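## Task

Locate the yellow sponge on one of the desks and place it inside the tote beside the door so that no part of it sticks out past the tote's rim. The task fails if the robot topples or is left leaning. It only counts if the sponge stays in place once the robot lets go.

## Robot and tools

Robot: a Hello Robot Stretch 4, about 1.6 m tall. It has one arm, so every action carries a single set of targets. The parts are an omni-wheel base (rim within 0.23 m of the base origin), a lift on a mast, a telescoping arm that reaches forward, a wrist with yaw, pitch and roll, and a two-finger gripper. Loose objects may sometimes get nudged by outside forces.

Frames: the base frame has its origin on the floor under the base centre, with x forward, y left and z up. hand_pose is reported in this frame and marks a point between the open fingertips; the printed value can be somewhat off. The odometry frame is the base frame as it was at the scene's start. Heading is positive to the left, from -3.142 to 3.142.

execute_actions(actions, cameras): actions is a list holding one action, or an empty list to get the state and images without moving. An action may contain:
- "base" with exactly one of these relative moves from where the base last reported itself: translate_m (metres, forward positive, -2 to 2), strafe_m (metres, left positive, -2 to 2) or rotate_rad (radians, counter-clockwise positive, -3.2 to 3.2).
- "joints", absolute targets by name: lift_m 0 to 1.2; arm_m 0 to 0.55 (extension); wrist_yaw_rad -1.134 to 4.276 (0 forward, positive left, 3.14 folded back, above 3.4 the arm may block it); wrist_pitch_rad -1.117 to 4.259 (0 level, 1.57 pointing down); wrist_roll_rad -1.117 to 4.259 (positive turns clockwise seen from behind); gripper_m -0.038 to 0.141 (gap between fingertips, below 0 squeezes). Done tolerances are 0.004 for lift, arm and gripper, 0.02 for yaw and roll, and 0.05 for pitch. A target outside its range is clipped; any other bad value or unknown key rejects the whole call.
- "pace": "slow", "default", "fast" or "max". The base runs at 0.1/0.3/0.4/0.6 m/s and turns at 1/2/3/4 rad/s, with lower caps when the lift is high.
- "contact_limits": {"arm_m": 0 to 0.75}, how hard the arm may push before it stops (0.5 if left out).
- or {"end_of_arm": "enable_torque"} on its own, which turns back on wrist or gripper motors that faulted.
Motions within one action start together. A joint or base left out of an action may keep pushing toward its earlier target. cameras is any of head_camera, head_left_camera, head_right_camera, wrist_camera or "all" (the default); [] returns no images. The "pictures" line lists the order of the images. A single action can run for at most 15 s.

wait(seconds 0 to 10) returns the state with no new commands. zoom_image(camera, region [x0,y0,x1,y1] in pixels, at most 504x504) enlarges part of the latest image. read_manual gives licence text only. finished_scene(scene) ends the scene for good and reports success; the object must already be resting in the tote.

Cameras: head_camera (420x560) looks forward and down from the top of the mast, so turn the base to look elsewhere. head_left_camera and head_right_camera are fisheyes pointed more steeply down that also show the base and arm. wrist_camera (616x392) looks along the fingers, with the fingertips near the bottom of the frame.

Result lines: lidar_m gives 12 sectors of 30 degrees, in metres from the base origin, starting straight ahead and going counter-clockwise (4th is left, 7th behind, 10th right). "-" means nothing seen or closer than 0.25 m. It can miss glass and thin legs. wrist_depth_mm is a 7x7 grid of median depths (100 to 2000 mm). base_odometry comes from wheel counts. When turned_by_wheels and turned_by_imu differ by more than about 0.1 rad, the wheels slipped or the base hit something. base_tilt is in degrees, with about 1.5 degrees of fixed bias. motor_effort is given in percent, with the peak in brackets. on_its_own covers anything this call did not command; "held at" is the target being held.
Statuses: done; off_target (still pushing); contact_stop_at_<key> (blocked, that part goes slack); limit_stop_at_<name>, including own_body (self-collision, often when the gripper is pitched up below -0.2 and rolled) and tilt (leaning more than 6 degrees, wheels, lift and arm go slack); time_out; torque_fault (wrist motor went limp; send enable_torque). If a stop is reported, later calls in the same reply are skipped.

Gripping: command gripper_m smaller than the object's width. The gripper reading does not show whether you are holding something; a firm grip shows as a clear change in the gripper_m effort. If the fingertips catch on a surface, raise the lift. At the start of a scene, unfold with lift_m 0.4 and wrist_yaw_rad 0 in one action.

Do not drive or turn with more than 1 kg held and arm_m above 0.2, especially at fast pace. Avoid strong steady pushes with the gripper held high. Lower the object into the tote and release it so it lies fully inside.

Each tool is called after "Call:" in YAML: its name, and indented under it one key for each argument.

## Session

Call:
execute_actions:
  actions: []

Scene clock: 0.00 s.
base_odometry: x=+0.000 y=+0.000 heading=+0.000 (m, m, rad; odometry frame)
turned_by_wheels: +0.000 (rad since the last result)
turned_by_imu: +0.000 (rad since the last result)
base_tilt: forward=+0.4 right=-0.2 (deg)
lidar_m: 0.78 0.81 1.17 1.14 1.85 0.95 0.89 0.96 1.40 1.65 1.09 0.81
base_status: not commanded
joint_positions: lift_m=+0.223 arm_m=-0.002 wrist_yaw_rad=+3.082 wrist_pitch_rad=-0.004 wrist_roll_rad=-0.009 gripper_m=+0.057
joint_status: not commanded
motor_effort: lift_m=+19 arm_m=+0 wrist_yaw_rad=-1 wrist_pitch_rad=-5 wrist_roll_rad=+0 gripper_m=-2 wheel_0=+0 wheel_1=+1 wheel_2=+0 (%)
hand_pose: x=-0.1134 y=+0.1044 z=+0.4018 quat_wxyz=(+0.030, +0.002, -0.004, +1.000) (m; base frame)
wrist_depth_mm: - 137 991 1025 1060 1060 - / - 138 1008 1025 1060 1078 - / 108 139 1025 1042 1060 1078 - / 131 154 1008 1025 1078 1098 - / 991 991 1025 1025 1078 1098 - / 960 991 193 1025 198 1138 1336 / 960 917 1008 122 946 931 946
pictures: head_camera, head_left_camera, head_right_camera, wrist_camera
Images, in order (width x height): head_camera 420x560, head_left_camera 420x672, head_right_camera 420x672, wrist_camera 616x392.

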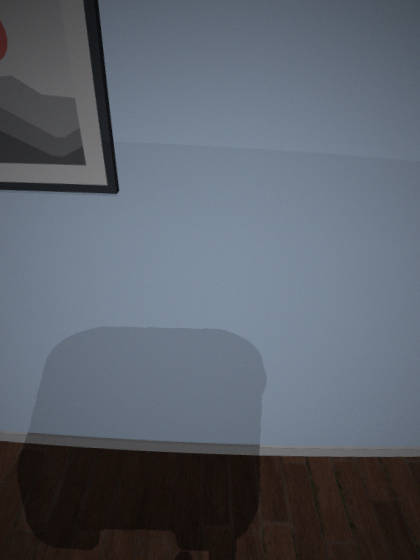

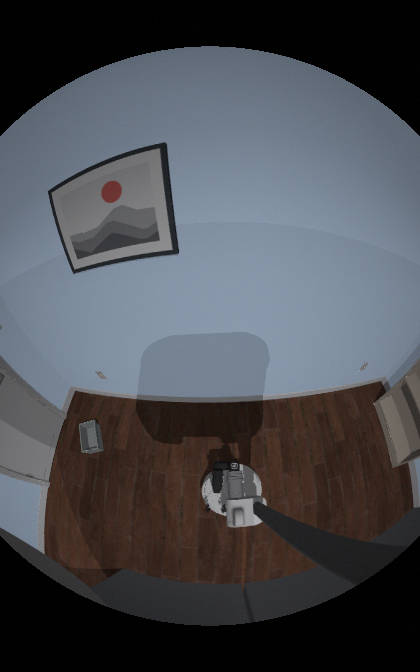

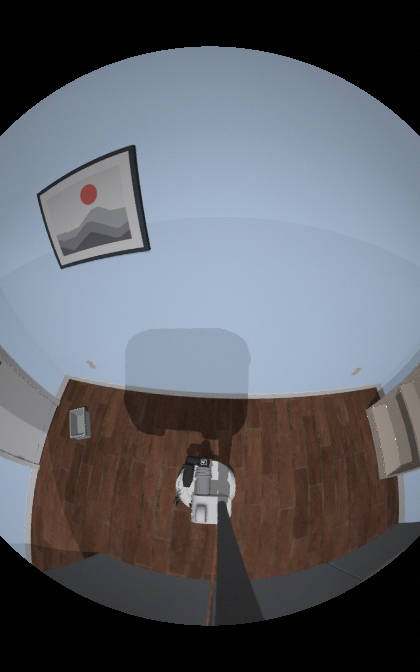

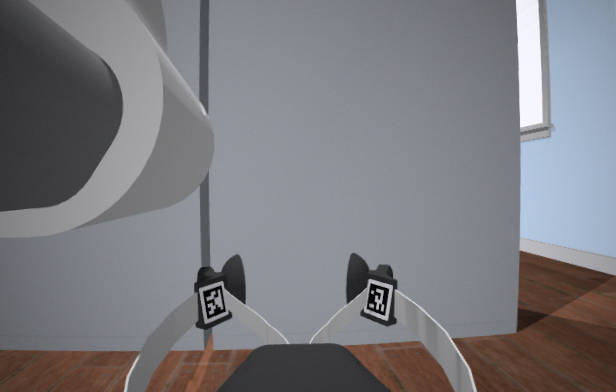

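Call:
execute_actions:
  actions:
    - {"base": {"rotate_rad": 2.08}, "joints": {"lift_m": 0.195}, "pace": "max"}

Scene clock: 9.23 s.
base_odometry: x=+0.000 y=+0.000 heading=+2.080 (m, m, rad; odometry frame)
turned_by_wheels: +2.080 (rad since the last result)
turned_by_imu: +2.118 (rad since the last result)
base_tilt: forward=+0.4 right=-0.3 (deg)
lidar_m: 1.88 0.95 0.92 0.96 1.37 1.64 1.11 0.80 0.77 0.79 1.13 1.14
base_status: done
joint_positions: lift_m=+0.195 arm_m=-0.002 wrist_yaw_rad=+3.082 wrist_pitch_rad=-0.004 wrist_roll_rad=-0.009 gripper_m=+0.057
joint_status: all done
motor_effort: lift_m=+18(17) arm_m=+0(0) wrist_yaw_rad=+0(1) wrist_pitch_rad=-6(7) wrist_roll_rad=+0(0) gripper_m=-2(5) wheel_0=+1(10) wheel_1=+2(10) wheel_2=+3(10) (%)
hand_pose: x=-0.1134 y=+0.1044 z=+0.3743 quat_wxyz=(+0.030, +0.002, -0.004, +1.000) (m; base frame)
wrist_depth_mm: - 137 1430 - 1863 1708 1661 / - 138 1464 - 1863 1756 1661 / 109 138 1464 - 1863 1756 1661 / 131 155 1499 - 1921 1708 1618 / 878 1078 1397 1921 1808 1708 1618 / 878 1042 193 1336 199 1281 1205 / 831 878 946 122 904 866 904
pictures: head_camera, head_left_camera, head_right_camera, wrist_camera
Images, in order (width x height): head_camera 420x560, head_left_camera 420x672, head_right_camera 420x672, wrist_camera 616x392.

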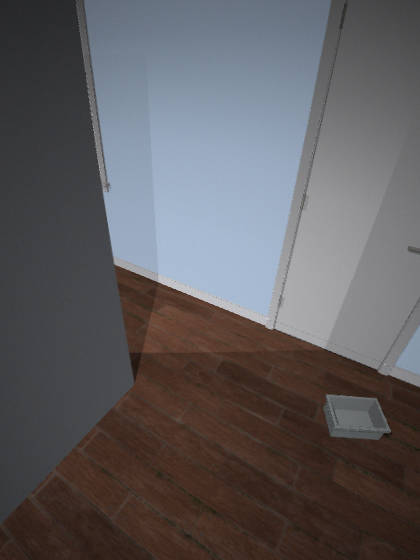

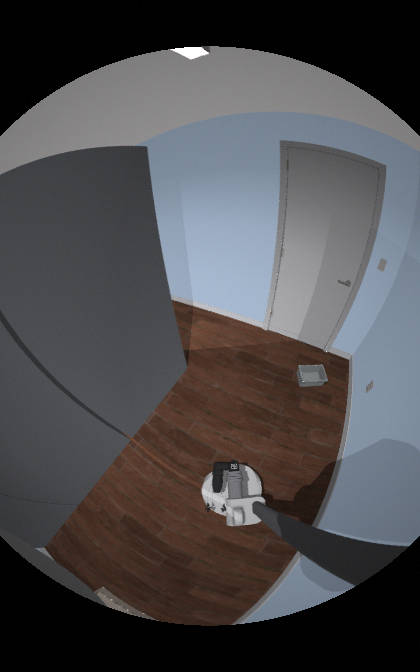

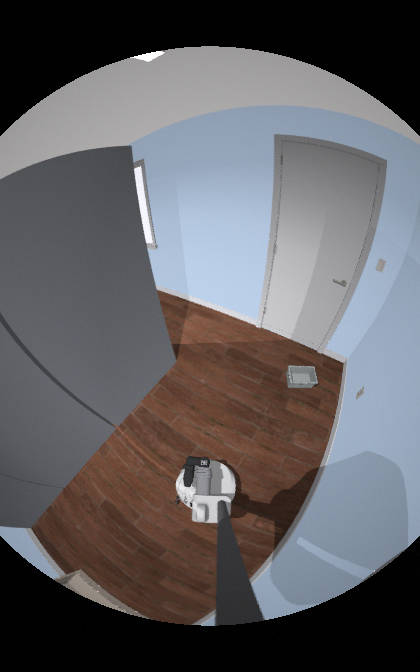

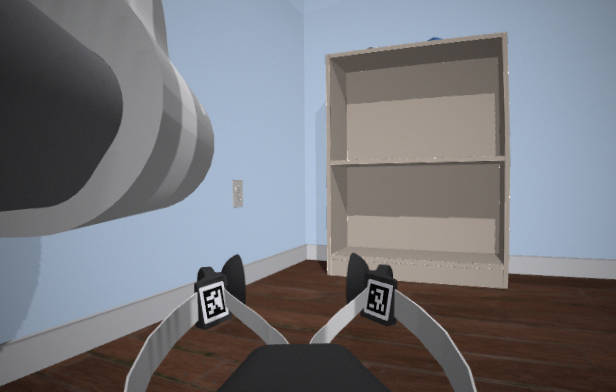

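Call:
execute_actions:
  actions:
    - {"base": {"translate_m": 1.5}, "pace": "max"}
  cameras: []

Call:
execute_actions:
  actions:
    - {"base": {"rotate_rad": 1.3}, "pace": "max"}

Scene clock: 16.87 s.
base_odometry: x=-0.732 y=+1.309 heading=+2.080 (m, m, rad; odometry frame)
turned_by_wheels: +0.000 (rad since the last result)
turned_by_imu: +0.004 (rad since the last result)
base_tilt: forward=+0.3 right=-0.2 (deg)
lidar_m: 0.53 0.72 2.11 0.62 0.46 0.67 2.20 1.63 0.95 0.68 0.52 0.48
base_status: done
joint_positions: lift_m=+0.195 arm_m=-0.002 wrist_yaw_rad=+3.082 wrist_pitch_rad=-0.004 wrist_roll_rad=-0.009 gripper_m=+0.057
joint_status: not commanded
motor_effort: lift_m=+18(18) arm_m=+0(0) wrist_yaw_rad=+0(1) wrist_pitch_rad=-8(6) wrist_roll_rad=-1(2) gripper_m=-3(3) wheel_0=-2(7) wheel_1=-2(9) wheel_2=+1(14) (%)
hand_pose: x=-0.1134 y=+0.1044 z=+0.3743 quat_wxyz=(+0.030, +0.002, -0.004, +1.000) (m; base frame)
wrist_depth_mm: - 137 - - - 768 418 / - 138 - - - 946 421 / 109 138 - - - 1118 424 / 131 155 - - - 1160 421 / 1618 1921 - - - 1025 424 / 1281 1255 193 1308 199 820 427 / 891 878 960 122 891 445 430
pictures: none
No camera images: the call's "cameras" was empty. Leave "cameras" out to get every camera's image.

Scene clock: 18.30 s.
base_odometry: x=-0.732 y=+1.309 heading=-2.903 (m, m, rad; odometry frame)
turned_by_wheels: +1.300 (rad since the last result)
turned_by_imu: +1.324 (rad since the last result)
base_tilt: forward=+0.3 right=-0.4 (deg)
lidar_m: 2.46 0.53 0.48 2.96 1.79 0.96 0.95 0.58 0.48 0.50 0.58 1.03
base_status: done
joint_positions: lift_m=+0.195 arm_m=-0.002 wrist_yaw_rad=+3.082 wrist_pitch_rad=-0.004 wrist_roll_rad=-0.009 gripper_m=+0.057
joint_status: not commanded
motor_effort: lift_m=+18(18) arm_m=+0(0) wrist_yaw_rad=-1(1) wrist_pitch_rad=-5(5) wrist_roll_rad=+0(1) gripper_m=-2(3) wheel_0=+0(9) wheel_1=+2(12) wheel_2=+1(11) (%)
hand_pose: x=-0.1134 y=+0.1044 z=+0.3743 quat_wxyz=(+0.030, +0.002, -0.004, +1.000) (m; base frame)
wrist_depth_mm: - 138 1576 1576 1576 1576 1464 / - 138 1618 1618 1576 1537 1464 / 109 138 1576 1661 1618 1537 1499 / 131 155 1618 1661 1537 1537 1464 / 707 946 1464 1618 1537 1576 1464 / 715 904 193 1160 198 1281 1229 / 707 831 931 122 891 842 904
pictures: head_camera, head_left_camera, head_right_camera, wrist_camera
Images, in order (width x height): head_camera 420x560, head_left_camera 420x672, head_right_camera 420x672, wrist_camera 616x392.

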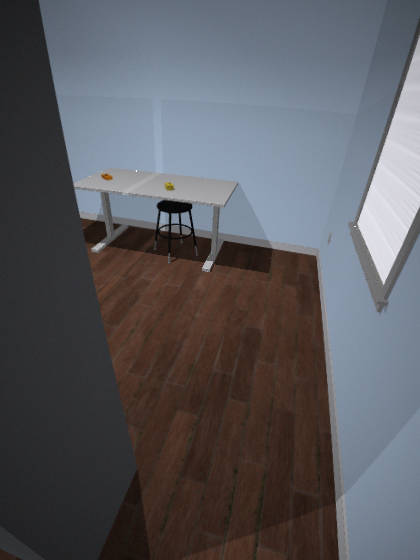

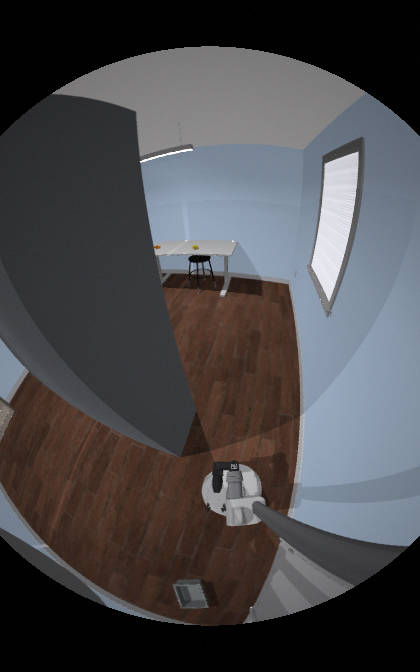

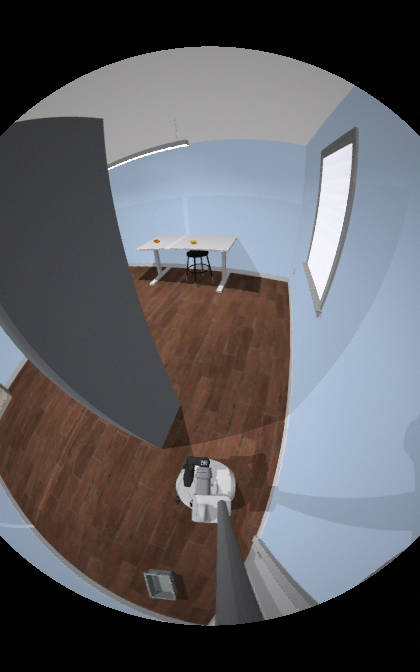

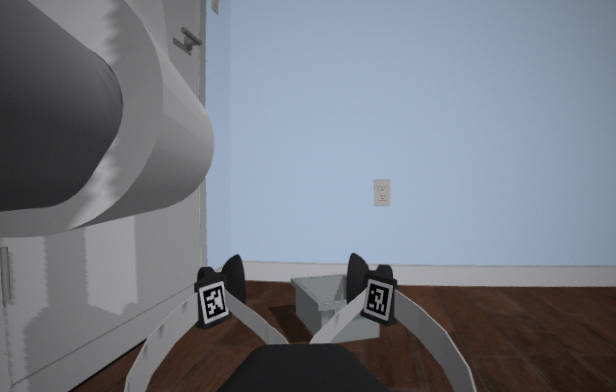

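Call:
zoom_image:
  camera: "head_camera"
  region: [70, 150, 250, 280]

Region (70, 150, 250, 280) of head_camera's 420x560 image, scaled by 2.800, with more detail than that image has.

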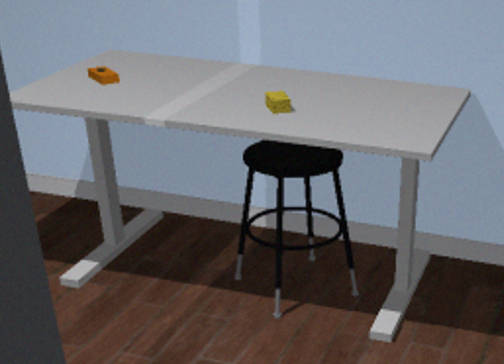

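Call:
execute_actions:
  actions:
    - {"base": {"translate_m": 1.8}, "joints": {"lift_m": 0.95}, "pace": "max"}

Scene clock: 30.57 s.
base_odometry: x=-2.481 y=+0.883 heading=-2.903 (m, m, rad; odometry frame)
turned_by_wheels: +0.000 (rad since the last result)
turned_by_imu: +0.005 (rad since the last result)
base_tilt: forward=+0.4 right=-0.3 (deg)
lidar_m: 0.66 0.80 1.39 1.95 1.27 1.10 1.14 1.16 0.94 0.95 1.17 0.67
base_status: done
joint_positions: lift_m=+0.950 arm_m=-0.002 wrist_yaw_rad=+3.082 wrist_pitch_rad=-0.004 wrist_roll_rad=-0.009 gripper_m=+0.057
joint_status: all done
motor_effort: lift_m=+20(22) arm_m=+0(0) wrist_yaw_rad=+0(0) wrist_pitch_rad=-6(6) wrist_roll_rad=-1(1) gripper_m=-4(5) wheel_0=-2(7) wheel_1=-1(7) wheel_2=-1(15) (%)
hand_pose: x=-0.1134 y=+0.1044 z=+1.1292 quat_wxyz=(+0.030, +0.002, -0.004, +1.000) (m; base frame)
wrist_depth_mm: - 138 - - 1576 1499 1281 / - 138 - - 1576 1499 1255 / 109 138 - - 1576 1576 1255 / 131 155 - - 1576 1499 1281 / 1281 1708 - - 1336 1499 1229 / 1308 1661 193 - 198 1576 1308 / 1281 1499 - 122 1336 1308 1255
pictures: head_camera, head_left_camera, head_right_camera, wrist_camera
Images, in order (width x height): head_camera 420x560, head_left_camera 420x672, head_right_camera 420x672, wrist_camera 616x392.

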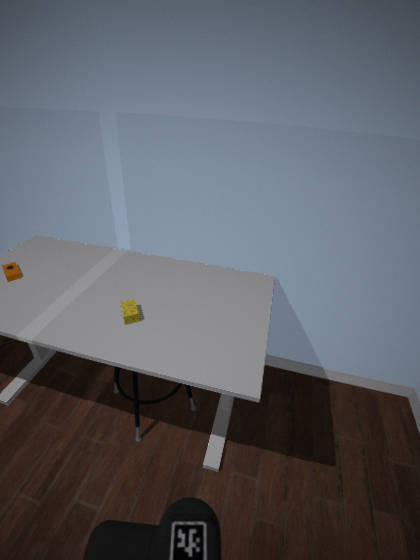

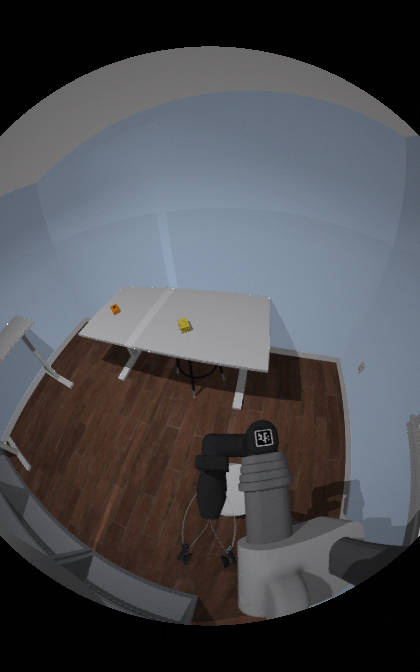

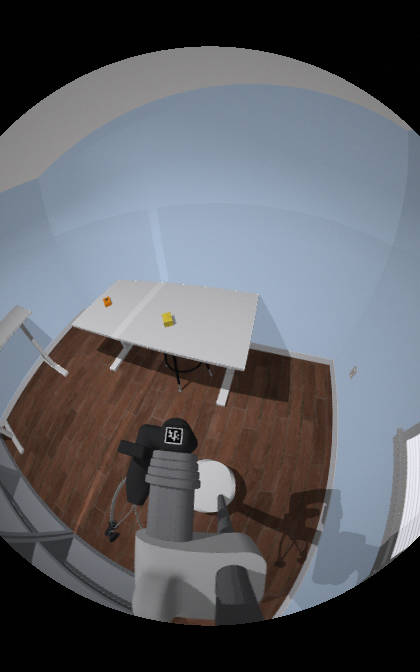

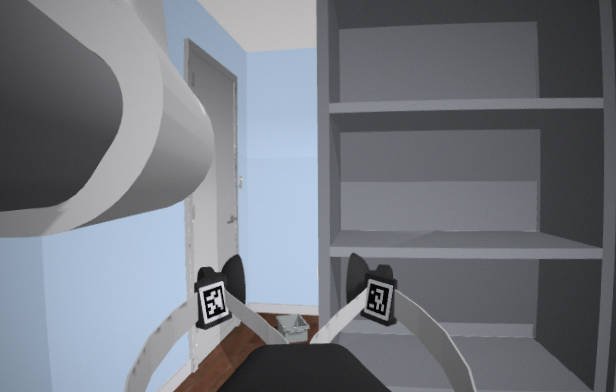

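Call:
zoom_image:
  camera: "head_camera"
  region: [95, 280, 175, 340]

Region (95, 280, 175, 340) of head_camera's 420x560 image, scaled by 6.300, with more detail than that image has; it fills the top 378 rows of this view, and the rest is white.

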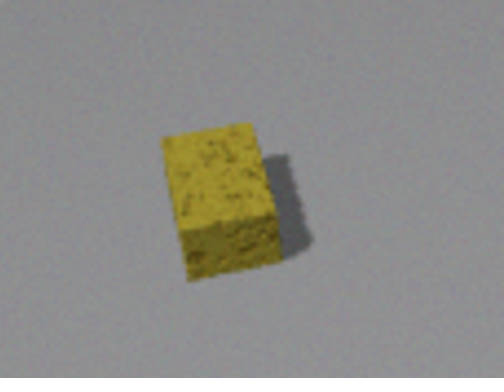

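Call:
execute_actions:
  actions:
    - {"base": {"rotate_rad": 0.26}, "joints": {"lift_m": 1.0, "wrist_yaw_rad": 1.62, "wrist_pitch_rad": 1.57, "wrist_roll_rad": 1.557, "gripper_m": 0.11}, "pace": "fast"}
  cameras: ["head_camera", "wrist_camera"]

Scene clock: 56.13 s.
base_odometry: x=-2.481 y=+0.883 heading=-2.643 (m, m, rad; odometry frame)
turned_by_wheels: +0.260 (rad since the last result)
turned_by_imu: +0.265 (rad since the last result)
base_tilt: forward=+0.4 right=-0.3 (deg)
lidar_m: 0.69 0.95 1.95 1.58 1.16 1.11 1.41 1.00 0.96 1.03 1.46 0.65
base_status: done
joint_positions: lift_m=+1.000 arm_m=-0.002 wrist_yaw_rad=+1.621 wrist_pitch_rad=+1.570 wrist_roll_rad=+1.557 gripper_m=+0.110
joint_status: all done
motor_effort: lift_m=+20(24) arm_m=+0(0) wrist_yaw_rad=-2(9) wrist_pitch_rad=+1(8) wrist_roll_rad=+1(4) gripper_m=-3(4) wheel_0=-1(6) wheel_1=-1(6) wheel_2=+0(7) (%)
hand_pose: x=+0.2567 y=+0.0047 z=+0.8896 quat_wxyz=(+0.707, -0.022, +0.707, +0.023) (m; base frame)
wrist_depth_mm: 1060 1078 1078 1098 1118 1118 1098 / 1042 1060 1078 1078 1098 1118 1118 / 1060 1078 1098 1098 1078 1138 1160 / 1078 1078 1078 1078 1138 1098 1138 / 1078 1098 1098 891 1118 1160 1160 / 1078 1078 891 891 202 1138 1160 / 1098 1098 1098 120 1138 1118 1160
pictures: head_camera, wrist_camera
Images, in order (width x height): head_camera 420x560, wrist_camera 616x392.

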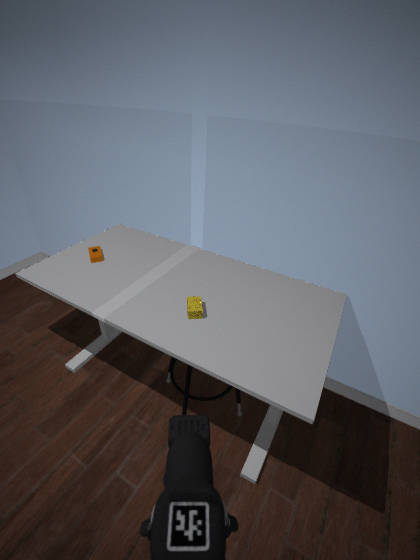

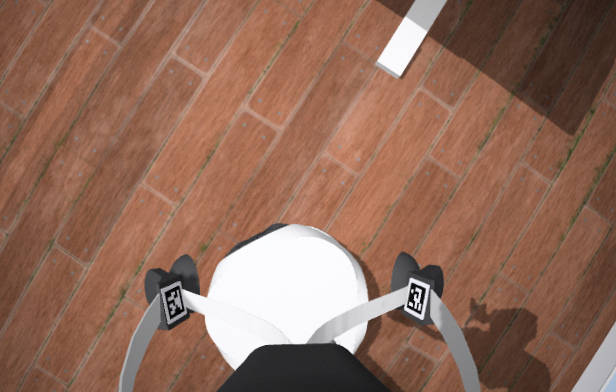

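Call:
execute_actions:
  actions:
    - {"base": {"translate_m": 0.34}, "joints": {"arm_m": 0.43}, "pace": "fast"}
  cameras: ["head_right_camera", "wrist_camera"]

Scene clock: 59.80 s.
base_odometry: x=-2.780 y=+0.721 heading=-2.643 (m, m, rad; odometry frame)
turned_by_wheels: +0.000 (rad since the last result)
turned_by_imu: +0.001 (rad since the last result)
base_tilt: forward=+0.4 right=-0.3 (deg)
lidar_m: 0.38 0.53 1.78 1.87 1.47 1.40 1.65 1.19 1.14 1.23 0.38 0.35
base_status: done
joint_positions: lift_m=+1.000 arm_m=+0.429 wrist_yaw_rad=+1.620 wrist_pitch_rad=+1.570 wrist_roll_rad=+1.557 gripper_m=+0.110
joint_status: all done
motor_effort: lift_m=+20(20) arm_m=+7(11) wrist_yaw_rad=-2(2) wrist_pitch_rad=+3(1) wrist_roll_rad=+1(1) gripper_m=-2(1) wheel_0=+1(7) wheel_1=+1(6) wheel_2=+1(9) (%)
hand_pose: x=+0.6870 y=+0.0046 z=+0.8896 quat_wxyz=(+0.707, -0.022, +0.707, +0.023) (m; base frame)
wrist_depth_mm: 375 377 379 384 392 394 397 / 373 377 382 389 392 399 402 / 379 382 387 392 394 397 399 / 379 382 387 349 397 399 402 / 382 384 389 394 399 402 407 / 382 384 389 394 204 410 410 / 1098 394 392 120 402 407 413
pictures: head_right_camera, wrist_camera
Images, in order (width x height): head_right_camera 420x672, wrist_camera 616x392.

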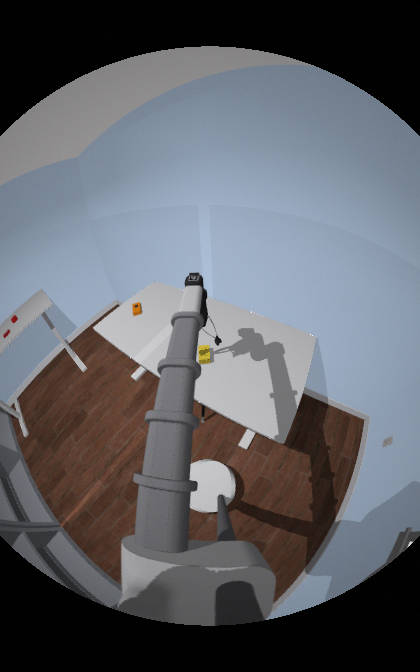

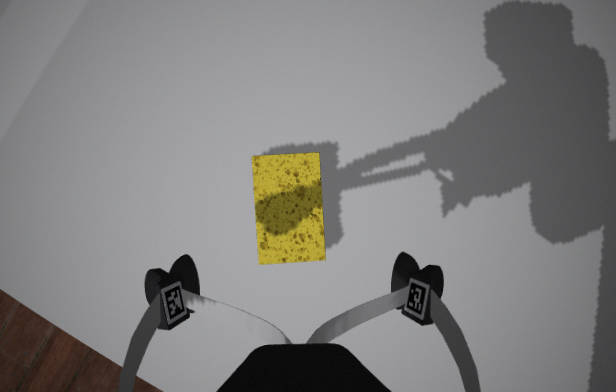

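Call:
execute_actions:
  actions:
    - {"base": {"rotate_rad": 0.007}, "joints": {"arm_m": 0.462, "wrist_roll_rad": 1.495, "lift_m": 0.862, "gripper_m": 0.09}}
  cameras: ["wrist_camera"]

Scene clock: 65.17 s.
base_odometry: x=-2.780 y=+0.721 heading=-2.636 (m, m, rad; odometry frame)
turned_by_wheels: +0.007 (rad since the last result)
turned_by_imu: +0.007 (rad since the last result)
base_tilt: forward=+0.4 right=-0.2 (deg)
lidar_m: 0.40 0.54 1.77 1.87 1.46 1.39 1.63 1.19 1.14 1.24 0.38 0.34
base_status: done
joint_positions: lift_m=+0.862 arm_m=+0.461 wrist_yaw_rad=+1.620 wrist_pitch_rad=+1.570 wrist_roll_rad=+1.495 gripper_m=+0.090
joint_status: all done
motor_effort: lift_m=+16(16) arm_m=+7(7) wrist_yaw_rad=-1(1) wrist_pitch_rad=+0(0) wrist_roll_rad=-1(2) gripper_m=-2(2) wheel_0=+1(0) wheel_1=+0(1) wheel_2=+0(2) (%)
hand_pose: x=+0.7189 y=+0.0046 z=+0.7519 quat_wxyz=(+0.706, -0.044, +0.706, +0.044) (m; base frame)
wrist_depth_mm: 242 245 248 253 253 257 259 / 244 249 251 252 255 258 260 / 247 248 251 255 257 260 263 / 246 250 252 211 258 259 264 / 248 250 252 212 259 262 266 / 250 252 211 213 203 265 266 / 251 253 254 122 263 265 268
pictures: wrist_camera
Images, in order (width x height): wrist_camera 616x392.

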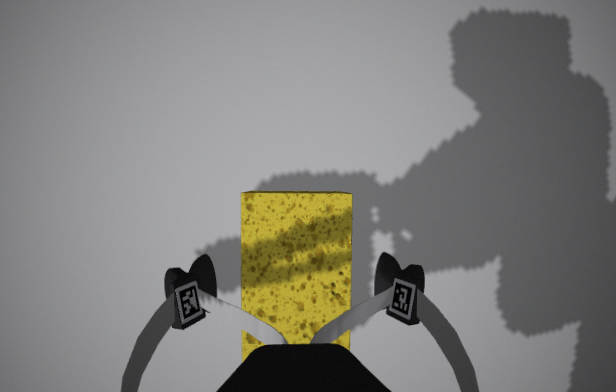

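Call:
execute_actions:
  actions:
    - {"joints": {"gripper_m": 0.015}}
  cameras: ["wrist_camera"]

Scene clock: 68.87 s.
base_odometry: x=-2.780 y=+0.721 heading=-2.636 (m, m, rad; odometry frame)
turned_by_wheels: +0.000 (rad since the last result)
turned_by_imu: +0.000 (rad since the last result)
base_tilt: forward=+0.2 right=-0.3 (deg)
lidar_m: 0.38 0.57 1.79 1.89 1.46 1.40 1.66 1.18 1.13 1.25 0.38 0.37
base_status: not commanded
joint_positions: lift_m=+0.862 arm_m=+0.461 wrist_yaw_rad=+1.620 wrist_pitch_rad=+1.570 wrist_roll_rad=+1.495 gripper_m=+0.016
joint_status: all done
motor_effort: lift_m=+16(16) arm_m=+7(7) wrist_yaw_rad=-1(1) wrist_pitch_rad=-1(2) wrist_roll_rad=-1(1) gripper_m=-26(27) wheel_0=+1(1) wheel_1=+0(0) wheel_2=+0(0) (%)
hand_pose: x=+0.7189 y=+0.0046 z=+0.7519 quat_wxyz=(+0.706, -0.044, +0.706, +0.044) (m; base frame)
wrist_depth_mm: 242 246 249 252 255 257 259 / 245 248 251 253 256 259 262 / 246 248 250 254 257 259 263 / 247 249 252 198 257 262 264 / 248 250 252 198 257 263 264 / 250 251 189 200 189 265 267 / 251 253 255 122 262 265 268
pictures: wrist_camera
Images, in order (width x height): wrist_camera 616x392.

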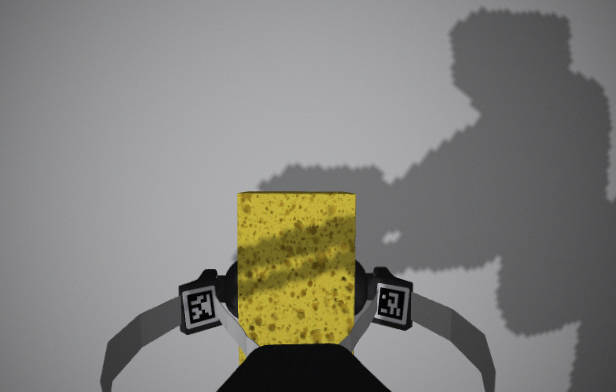

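Call:
execute_actions:
  actions:
    - {"base": {"rotate_rad": 2.98}, "joints": {"arm_m": 0.04, "lift_m": 0.91}, "pace": "fast"}

Scene clock: 91.53 s.
base_odometry: x=-2.780 y=+0.721 heading=+0.344 (m, m, rad; odometry frame)
turned_by_wheels: +2.980 (rad since the last result)
turned_by_imu: +3.034 (rad since the last result)
base_tilt: forward=+0.4 right=-0.3 (deg)
lidar_m: 1.42 1.25 1.12 1.18 0.43 0.37 0.38 0.52 1.01 1.81 1.52 1.39
base_status: done
joint_positions: lift_m=+0.910 arm_m=+0.041 wrist_yaw_rad=+1.620 wrist_pitch_rad=+1.570 wrist_roll_rad=+1.495 gripper_m=+0.016
joint_status: all done
motor_effort: lift_m=+20(24) arm_m=-7(9) wrist_yaw_rad=+0(1) wrist_pitch_rad=-1(1) wrist_roll_rad=-1(1) gripper_m=-27(27) wheel_0=+0(5) wheel_1=+0(7) wheel_2=+0(6) (%)
hand_pose: x=+0.2995 y=+0.0045 z=+0.7996 quat_wxyz=(+0.706, -0.044, +0.706, +0.044) (m; base frame)
wrist_depth_mm: 976 976 976 1008 1008 1025 1025 / 960 991 991 1008 1025 1025 1025 / 976 960 1025 1025 1025 1060 1025 / 976 991 1008 200 1042 1025 1042 / 1008 1008 1008 200 1025 1042 1042 / 976 1008 189 199 189 1042 1078 / 976 1008 809 121 1060 1025 1078
pictures: head_camera, head_left_camera, head_right_camera, wrist_camera
Images, in order (width x height): head_camera 420x560, head_left_camera 420x672, head_right_camera 420x672, wrist_camera 616x392.

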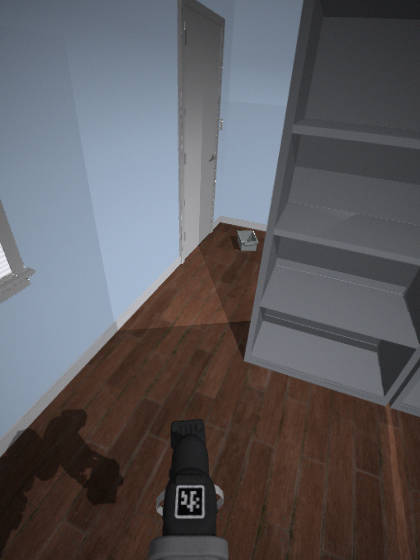

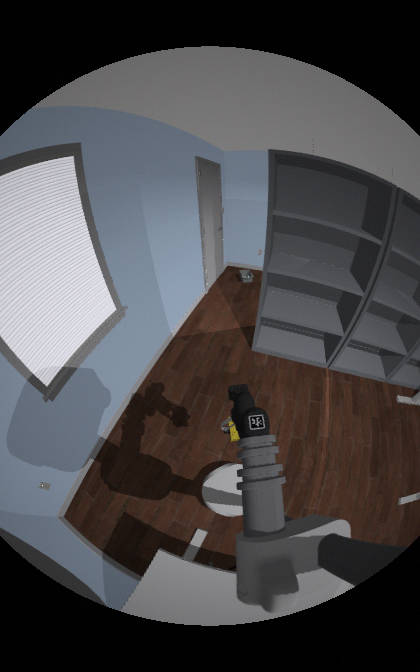

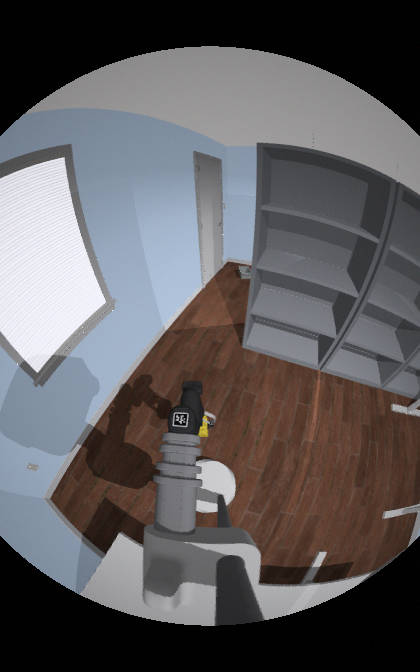

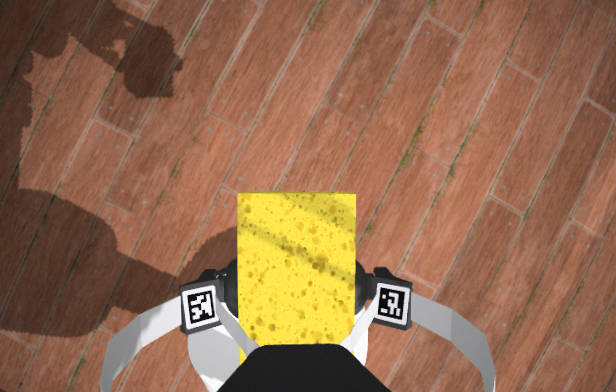

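Call:
execute_actions:
  actions:
    - {"base": {"translate_m": 1.85}, "joints": {"arm_m": 0.08, "lift_m": 0.40}, "pace": "max"}

Scene clock: 100.73 s.
base_odometry: x=-1.038 y=+1.345 heading=+0.344 (m, m, rad; odometry frame)
turned_by_wheels: +0.000 (rad since the last result)
turned_by_imu: +0.005 (rad since the last result)
base_tilt: forward=+0.4 right=-0.2 (deg)
lidar_m: 0.77 0.50 0.43 0.46 0.60 1.24 2.42 0.51 0.48 0.47 2.00 1.24
base_status: done
joint_positions: lift_m=+0.400 arm_m=+0.079 wrist_yaw_rad=+1.620 wrist_pitch_rad=+1.570 wrist_roll_rad=+1.495 gripper_m=+0.016
joint_status: all done
motor_effort: lift_m=+18(19) arm_m=+7(10) wrist_yaw_rad=-1(0) wrist_pitch_rad=-2(0) wrist_roll_rad=-2(2) gripper_m=-25(26) wheel_0=+1(6) wheel_1=+1(4) wheel_2=+2(11) (%)
hand_pose: x=+0.3369 y=+0.0045 z=+0.2898 quat_wxyz=(+0.706, -0.044, +0.706, +0.044) (m; base frame)
wrist_depth_mm: 399 500 500 508 508 521 521 / 421 496 500 508 517 517 521 / 477 496 504 508 521 517 530 / 492 504 508 200 517 525 530 / 500 508 508 200 525 525 530 / 504 508 189 200 189 530 535 / 504 504 436 121 530 535 535
pictures: head_camera, head_left_camera, head_right_camera, wrist_camera
Images, in order (width x height): head_camera 420x560, head_left_camera 420x672, head_right_camera 420x672, wrist_camera 616x392.

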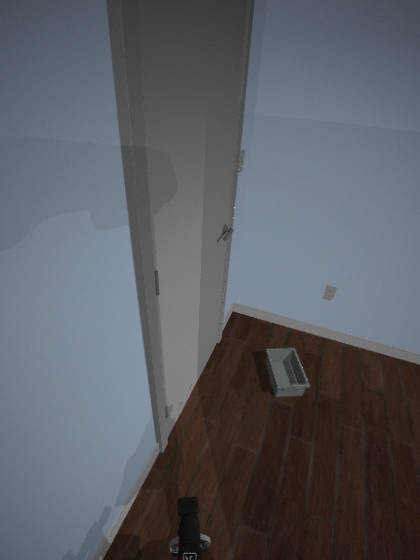

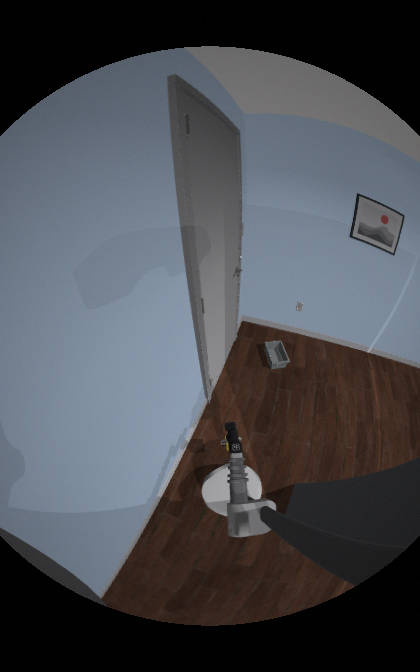

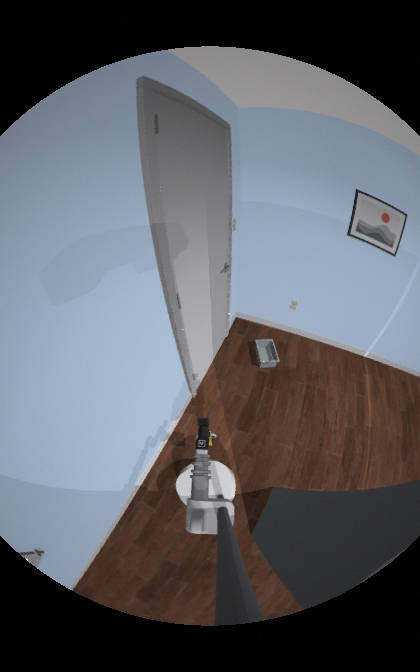

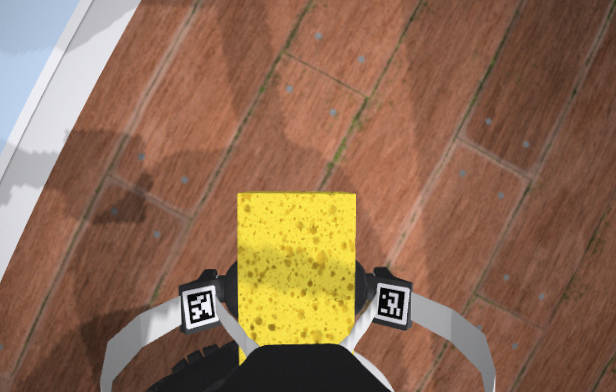

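Call:
zoom_image:
  camera: "head_camera"
  region: [240, 330, 340, 410]

Region (240, 330, 340, 410) of head_camera's 420x560 image, scaled by 5.040, with more detail than that image has; it fills the top 403 rows of this view, and the rest is white.

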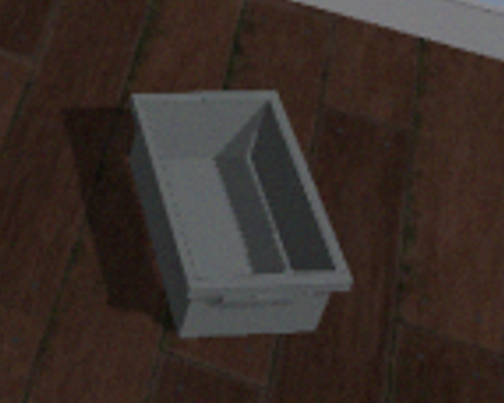

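Call:
execute_actions:
  actions:
    - {"base": {"rotate_rad": -0.425}, "pace": "fast"}
  cameras: ["head_camera"]

Call:
execute_actions:
  actions:
    - {"base": {"translate_m": 0.72}, "joints": {"arm_m": 0.41, "wrist_roll_rad": -0.40, "lift_m": 0.34}, "pace": "max"}
  cameras: ["head_camera", "wrist_camera"]

Scene clock: 116.40 s.
base_odometry: x=-1.038 y=+1.345 heading=-0.081 (m, m, rad; odometry frame)
turned_by_wheels: -0.425 (rad since the last result)
turned_by_imu: -0.433 (rad since the last result)
base_tilt: forward=+0.3 right=-0.4 (deg)
lidar_m: 1.19 0.68 0.49 0.42 0.48 0.64 1.51 2.18 0.51 0.46 0.46 1.96
base_status: done
joint_positions: lift_m=+0.400 arm_m=+0.079 wrist_yaw_rad=+1.620 wrist_pitch_rad=+1.570 wrist_roll_rad=+1.495 gripper_m=+0.016
joint_status: not commanded
motor_effort: lift_m=+18(18) arm_m=+7(7) wrist_yaw_rad=-1(0) wrist_pitch_rad=-1(1) wrist_roll_rad=-1(1) gripper_m=-25(27) wheel_0=-1(9) wheel_1=-1(7) wheel_2=-2(9) (%)
hand_pose: x=+0.3370 y=+0.0045 z=+0.2898 quat_wxyz=(+0.706, -0.044, +0.706, +0.044) (m; base frame)
wrist_depth_mm: 492 492 500 500 508 508 517 / 492 500 504 512 508 517 525 / 496 496 504 512 517 525 525 / 492 504 508 198 517 525 530 / 504 504 500 200 521 525 535 / 500 504 189 200 189 525 535 / 500 504 436 121 530 530 544
pictures: head_camera
Images, in order (width x height): head_camera 420x560.

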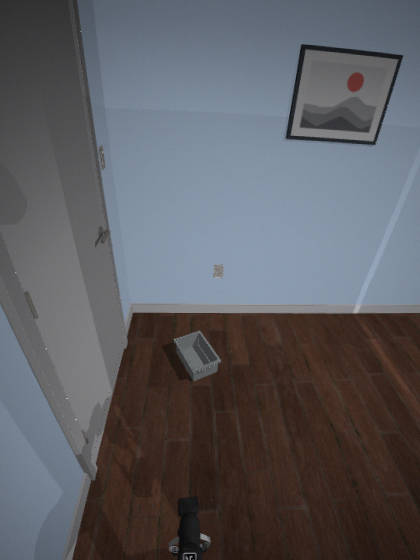

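Scene clock: 119.30 s.
base_odometry: x=-0.320 y=+1.287 heading=-0.081 (m, m, rad; odometry frame)
turned_by_wheels: +0.000 (rad since the last result)
turned_by_imu: +0.002 (rad since the last result)
base_tilt: forward=+0.4 right=-0.2 (deg)
lidar_m: 0.54 0.68 0.49 0.44 0.50 0.69 1.68 0.73 0.78 1.98 1.70 1.21
base_status: done
joint_positions: lift_m=+0.340 arm_m=+0.409 wrist_yaw_rad=+1.620 wrist_pitch_rad=+1.570 wrist_roll_rad=-0.400 gripper_m=+0.016
joint_status: all done
motor_effort: lift_m=+18(16) arm_m=+7(11) wrist_yaw_rad=+0(1) wrist_pitch_rad=+1(0) wrist_roll_rad=-2(6) gripper_m=-26(27) wheel_0=-1(8) wheel_1=-1(5) wheel_2=+1(13) (%)
hand_pose: x=+0.6670 y=+0.0045 z=+0.2298 quat_wxyz=(+0.376, -0.599, +0.376, +0.599) (m; base frame)
wrist_depth_mm: 436 436 439 449 449 452 455 / 439 439 445 445 452 452 459 / 442 439 449 449 455 455 466 / 439 394 445 199 449 462 462 / 445 389 445 198 415 462 466 / 442 351 189 200 189 466 473 / 449 332 342 121 347 466 469
pictures: head_camera, wrist_camera
Images, in order (width x height): head_camera 420x560, wrist_camera 616x392.

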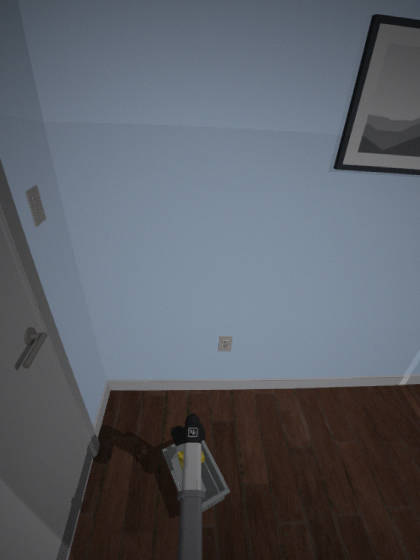

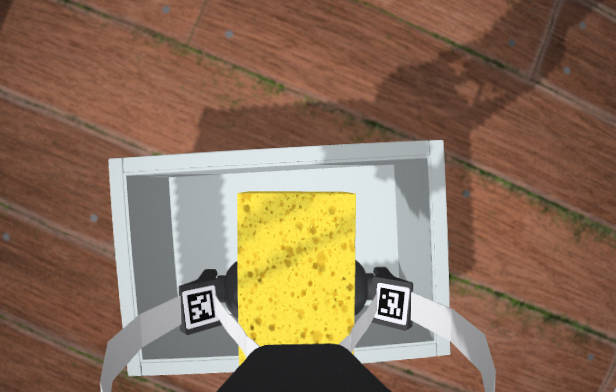

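Call:
execute_actions:
  actions:
    - {"base": {"rotate_rad": -0.023}, "joints": {"arm_m": 0.402, "wrist_roll_rad": -0.49, "lift_m": 0.144}}
  cameras: ["wrist_camera"]

Scene clock: 126.60 s.
base_odometry: x=-0.320 y=+1.287 heading=-0.104 (m, m, rad; odometry frame)
turned_by_wheels: -0.023 (rad since the last result)
turned_by_imu: -0.024 (rad since the last result)
base_tilt: forward=+0.3 right=-0.2 (deg)
lidar_m: 0.54 0.73 0.45 0.42 0.48 0.67 1.66 0.71 0.76 1.86 1.73 1.21
base_status: done
joint_positions: lift_m=+0.144 arm_m=+0.403 wrist_yaw_rad=+1.620 wrist_pitch_rad=+1.570 wrist_roll_rad=-0.490 gripper_m=+0.016
joint_status: all done
motor_effort: lift_m=+16(16) arm_m=-8(7) wrist_yaw_rad=+0(0) wrist_pitch_rad=-1(2) wrist_roll_rad=-2(4) gripper_m=-25(26) wheel_0=-2(6) wheel_1=-1(5) wheel_2=-2(5) (%)
hand_pose: x=+0.6615 y=+0.0045 z=+0.0339 quat_wxyz=(+0.349, -0.615, +0.349, +0.615) (m; base frame)
wrist_depth_mm: 248 252 252 255 256 258 259 / 134 135 136 137 138 140 200 / 188 240 242 239 231 220 187 / 200 251 253 198 256 257 197 / 200 252 253 198 257 258 196 / 199 252 189 200 189 246 195 / 197 252 256 122 260 229 -
pictures: wrist_camera
Images, in order (width x height): wrist_camera 616x392.

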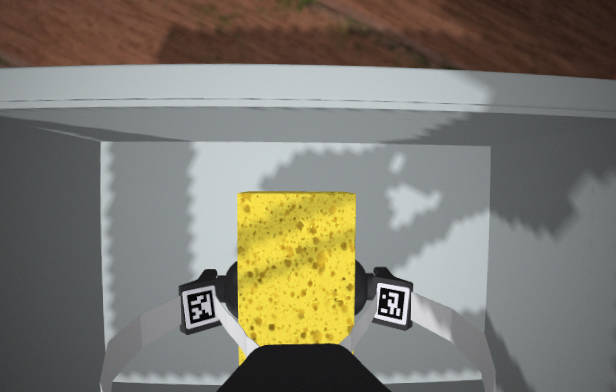

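Call:
execute_actions:
  actions:
    - {"joints": {"gripper_m": 0.08}}
  cameras: ["wrist_camera"]

Scene clock: 129.23 s.
base_odometry: x=-0.320 y=+1.287 heading=-0.104 (m, m, rad; odometry frame)
turned_by_wheels: +0.000 (rad since the last result)
turned_by_imu: +0.000 (rad since the last result)
base_tilt: forward=+0.4 right=-0.2 (deg)
lidar_m: 0.56 0.70 0.47 0.45 0.50 0.67 1.66 0.73 0.78 1.83 1.75 1.23
base_status: not commanded
joint_positions: lift_m=+0.144 arm_m=+0.403 wrist_yaw_rad=+1.620 wrist_pitch_rad=+1.570 wrist_roll_rad=-0.490 gripper_m=+0.080
joint_status: all done
motor_effort: lift_m=+16(16) arm_m=-7(7) wrist_yaw_rad=+0(1) wrist_pitch_rad=+0(2) wrist_roll_rad=-1(2) gripper_m=-3(27) wheel_0=-2(2) wheel_1=-1(1) wheel_2=-2(2) (%)
hand_pose: x=+0.6615 y=+0.0045 z=+0.0339 quat_wxyz=(+0.349, -0.615, +0.349, +0.615) (m; base frame)
wrist_depth_mm: 248 250 252 255 257 258 260 / 134 135 136 137 138 139 201 / 188 239 240 239 233 221 186 / 200 251 252 211 256 258 196 / 200 252 252 210 258 258 196 / 198 253 198 211 204 259 195 / 198 254 256 122 259 236 -
pictures: wrist_camera
Images, in order (width x height): wrist_camera 616x392.

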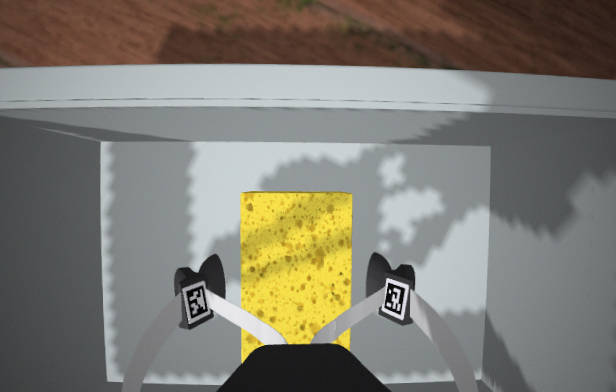

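Call:
execute_actions:
  actions:
    - {"joints": {"lift_m": 0.31}, "pace": "max"}
  cameras: ["wrist_camera", "head_camera"]

Scene clock: 131.53 s.
base_odometry: x=-0.320 y=+1.287 heading=-0.104 (m, m, rad; odometry frame)
turned_by_wheels: +0.000 (rad since the last result)
turned_by_imu: +0.000 (rad since the last result)
base_tilt: forward=+0.5 right=-0.1 (deg)
lidar_m: 0.56 0.71 0.50 0.44 0.48 0.67 1.65 0.74 0.76 1.85 1.73 1.23
base_status: not commanded
joint_positions: lift_m=+0.310 arm_m=+0.403 wrist_yaw_rad=+1.620 wrist_pitch_rad=+1.570 wrist_roll_rad=-0.490 gripper_m=+0.080
joint_status: all done
motor_effort: lift_m=+20(22) arm_m=-7(7) wrist_yaw_rad=+0(0) wrist_pitch_rad=-1(3) wrist_roll_rad=-1(1) gripper_m=-3(3) wheel_0=-2(2) wheel_1=-1(1) wheel_2=-1(2) (%)
hand_pose: x=+0.6615 y=+0.0045 z=+0.1996 quat_wxyz=(+0.349, -0.615, +0.349, +0.615) (m; base frame)
wrist_depth_mm: 407 410 415 415 415 421 427 / 410 410 413 424 424 427 427 / 410 325 324 421 421 430 430 / 410 359 415 418 421 430 430 / 415 359 418 377 421 427 433 / 415 324 199 394 202 433 439 / 415 303 309 122 312 430 436
pictures: head_camera, wrist_camera
Images, in order (width x height): head_camera 420x560, wrist_camera 616x392.

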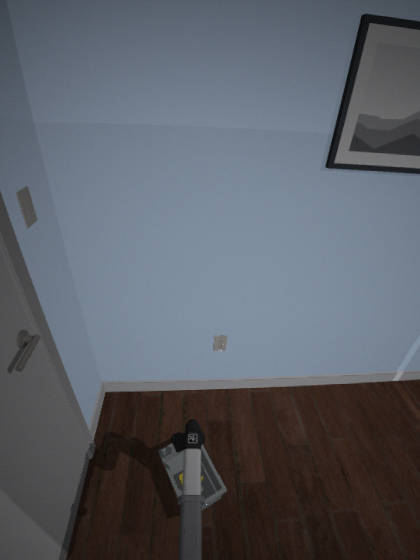

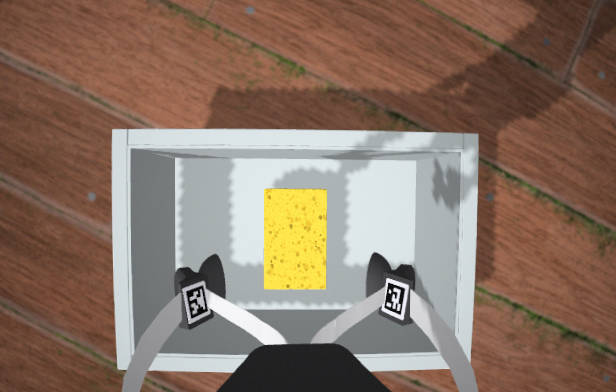

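Call:
finished_scene:
  scene: 2

The scene is finished: the task was done.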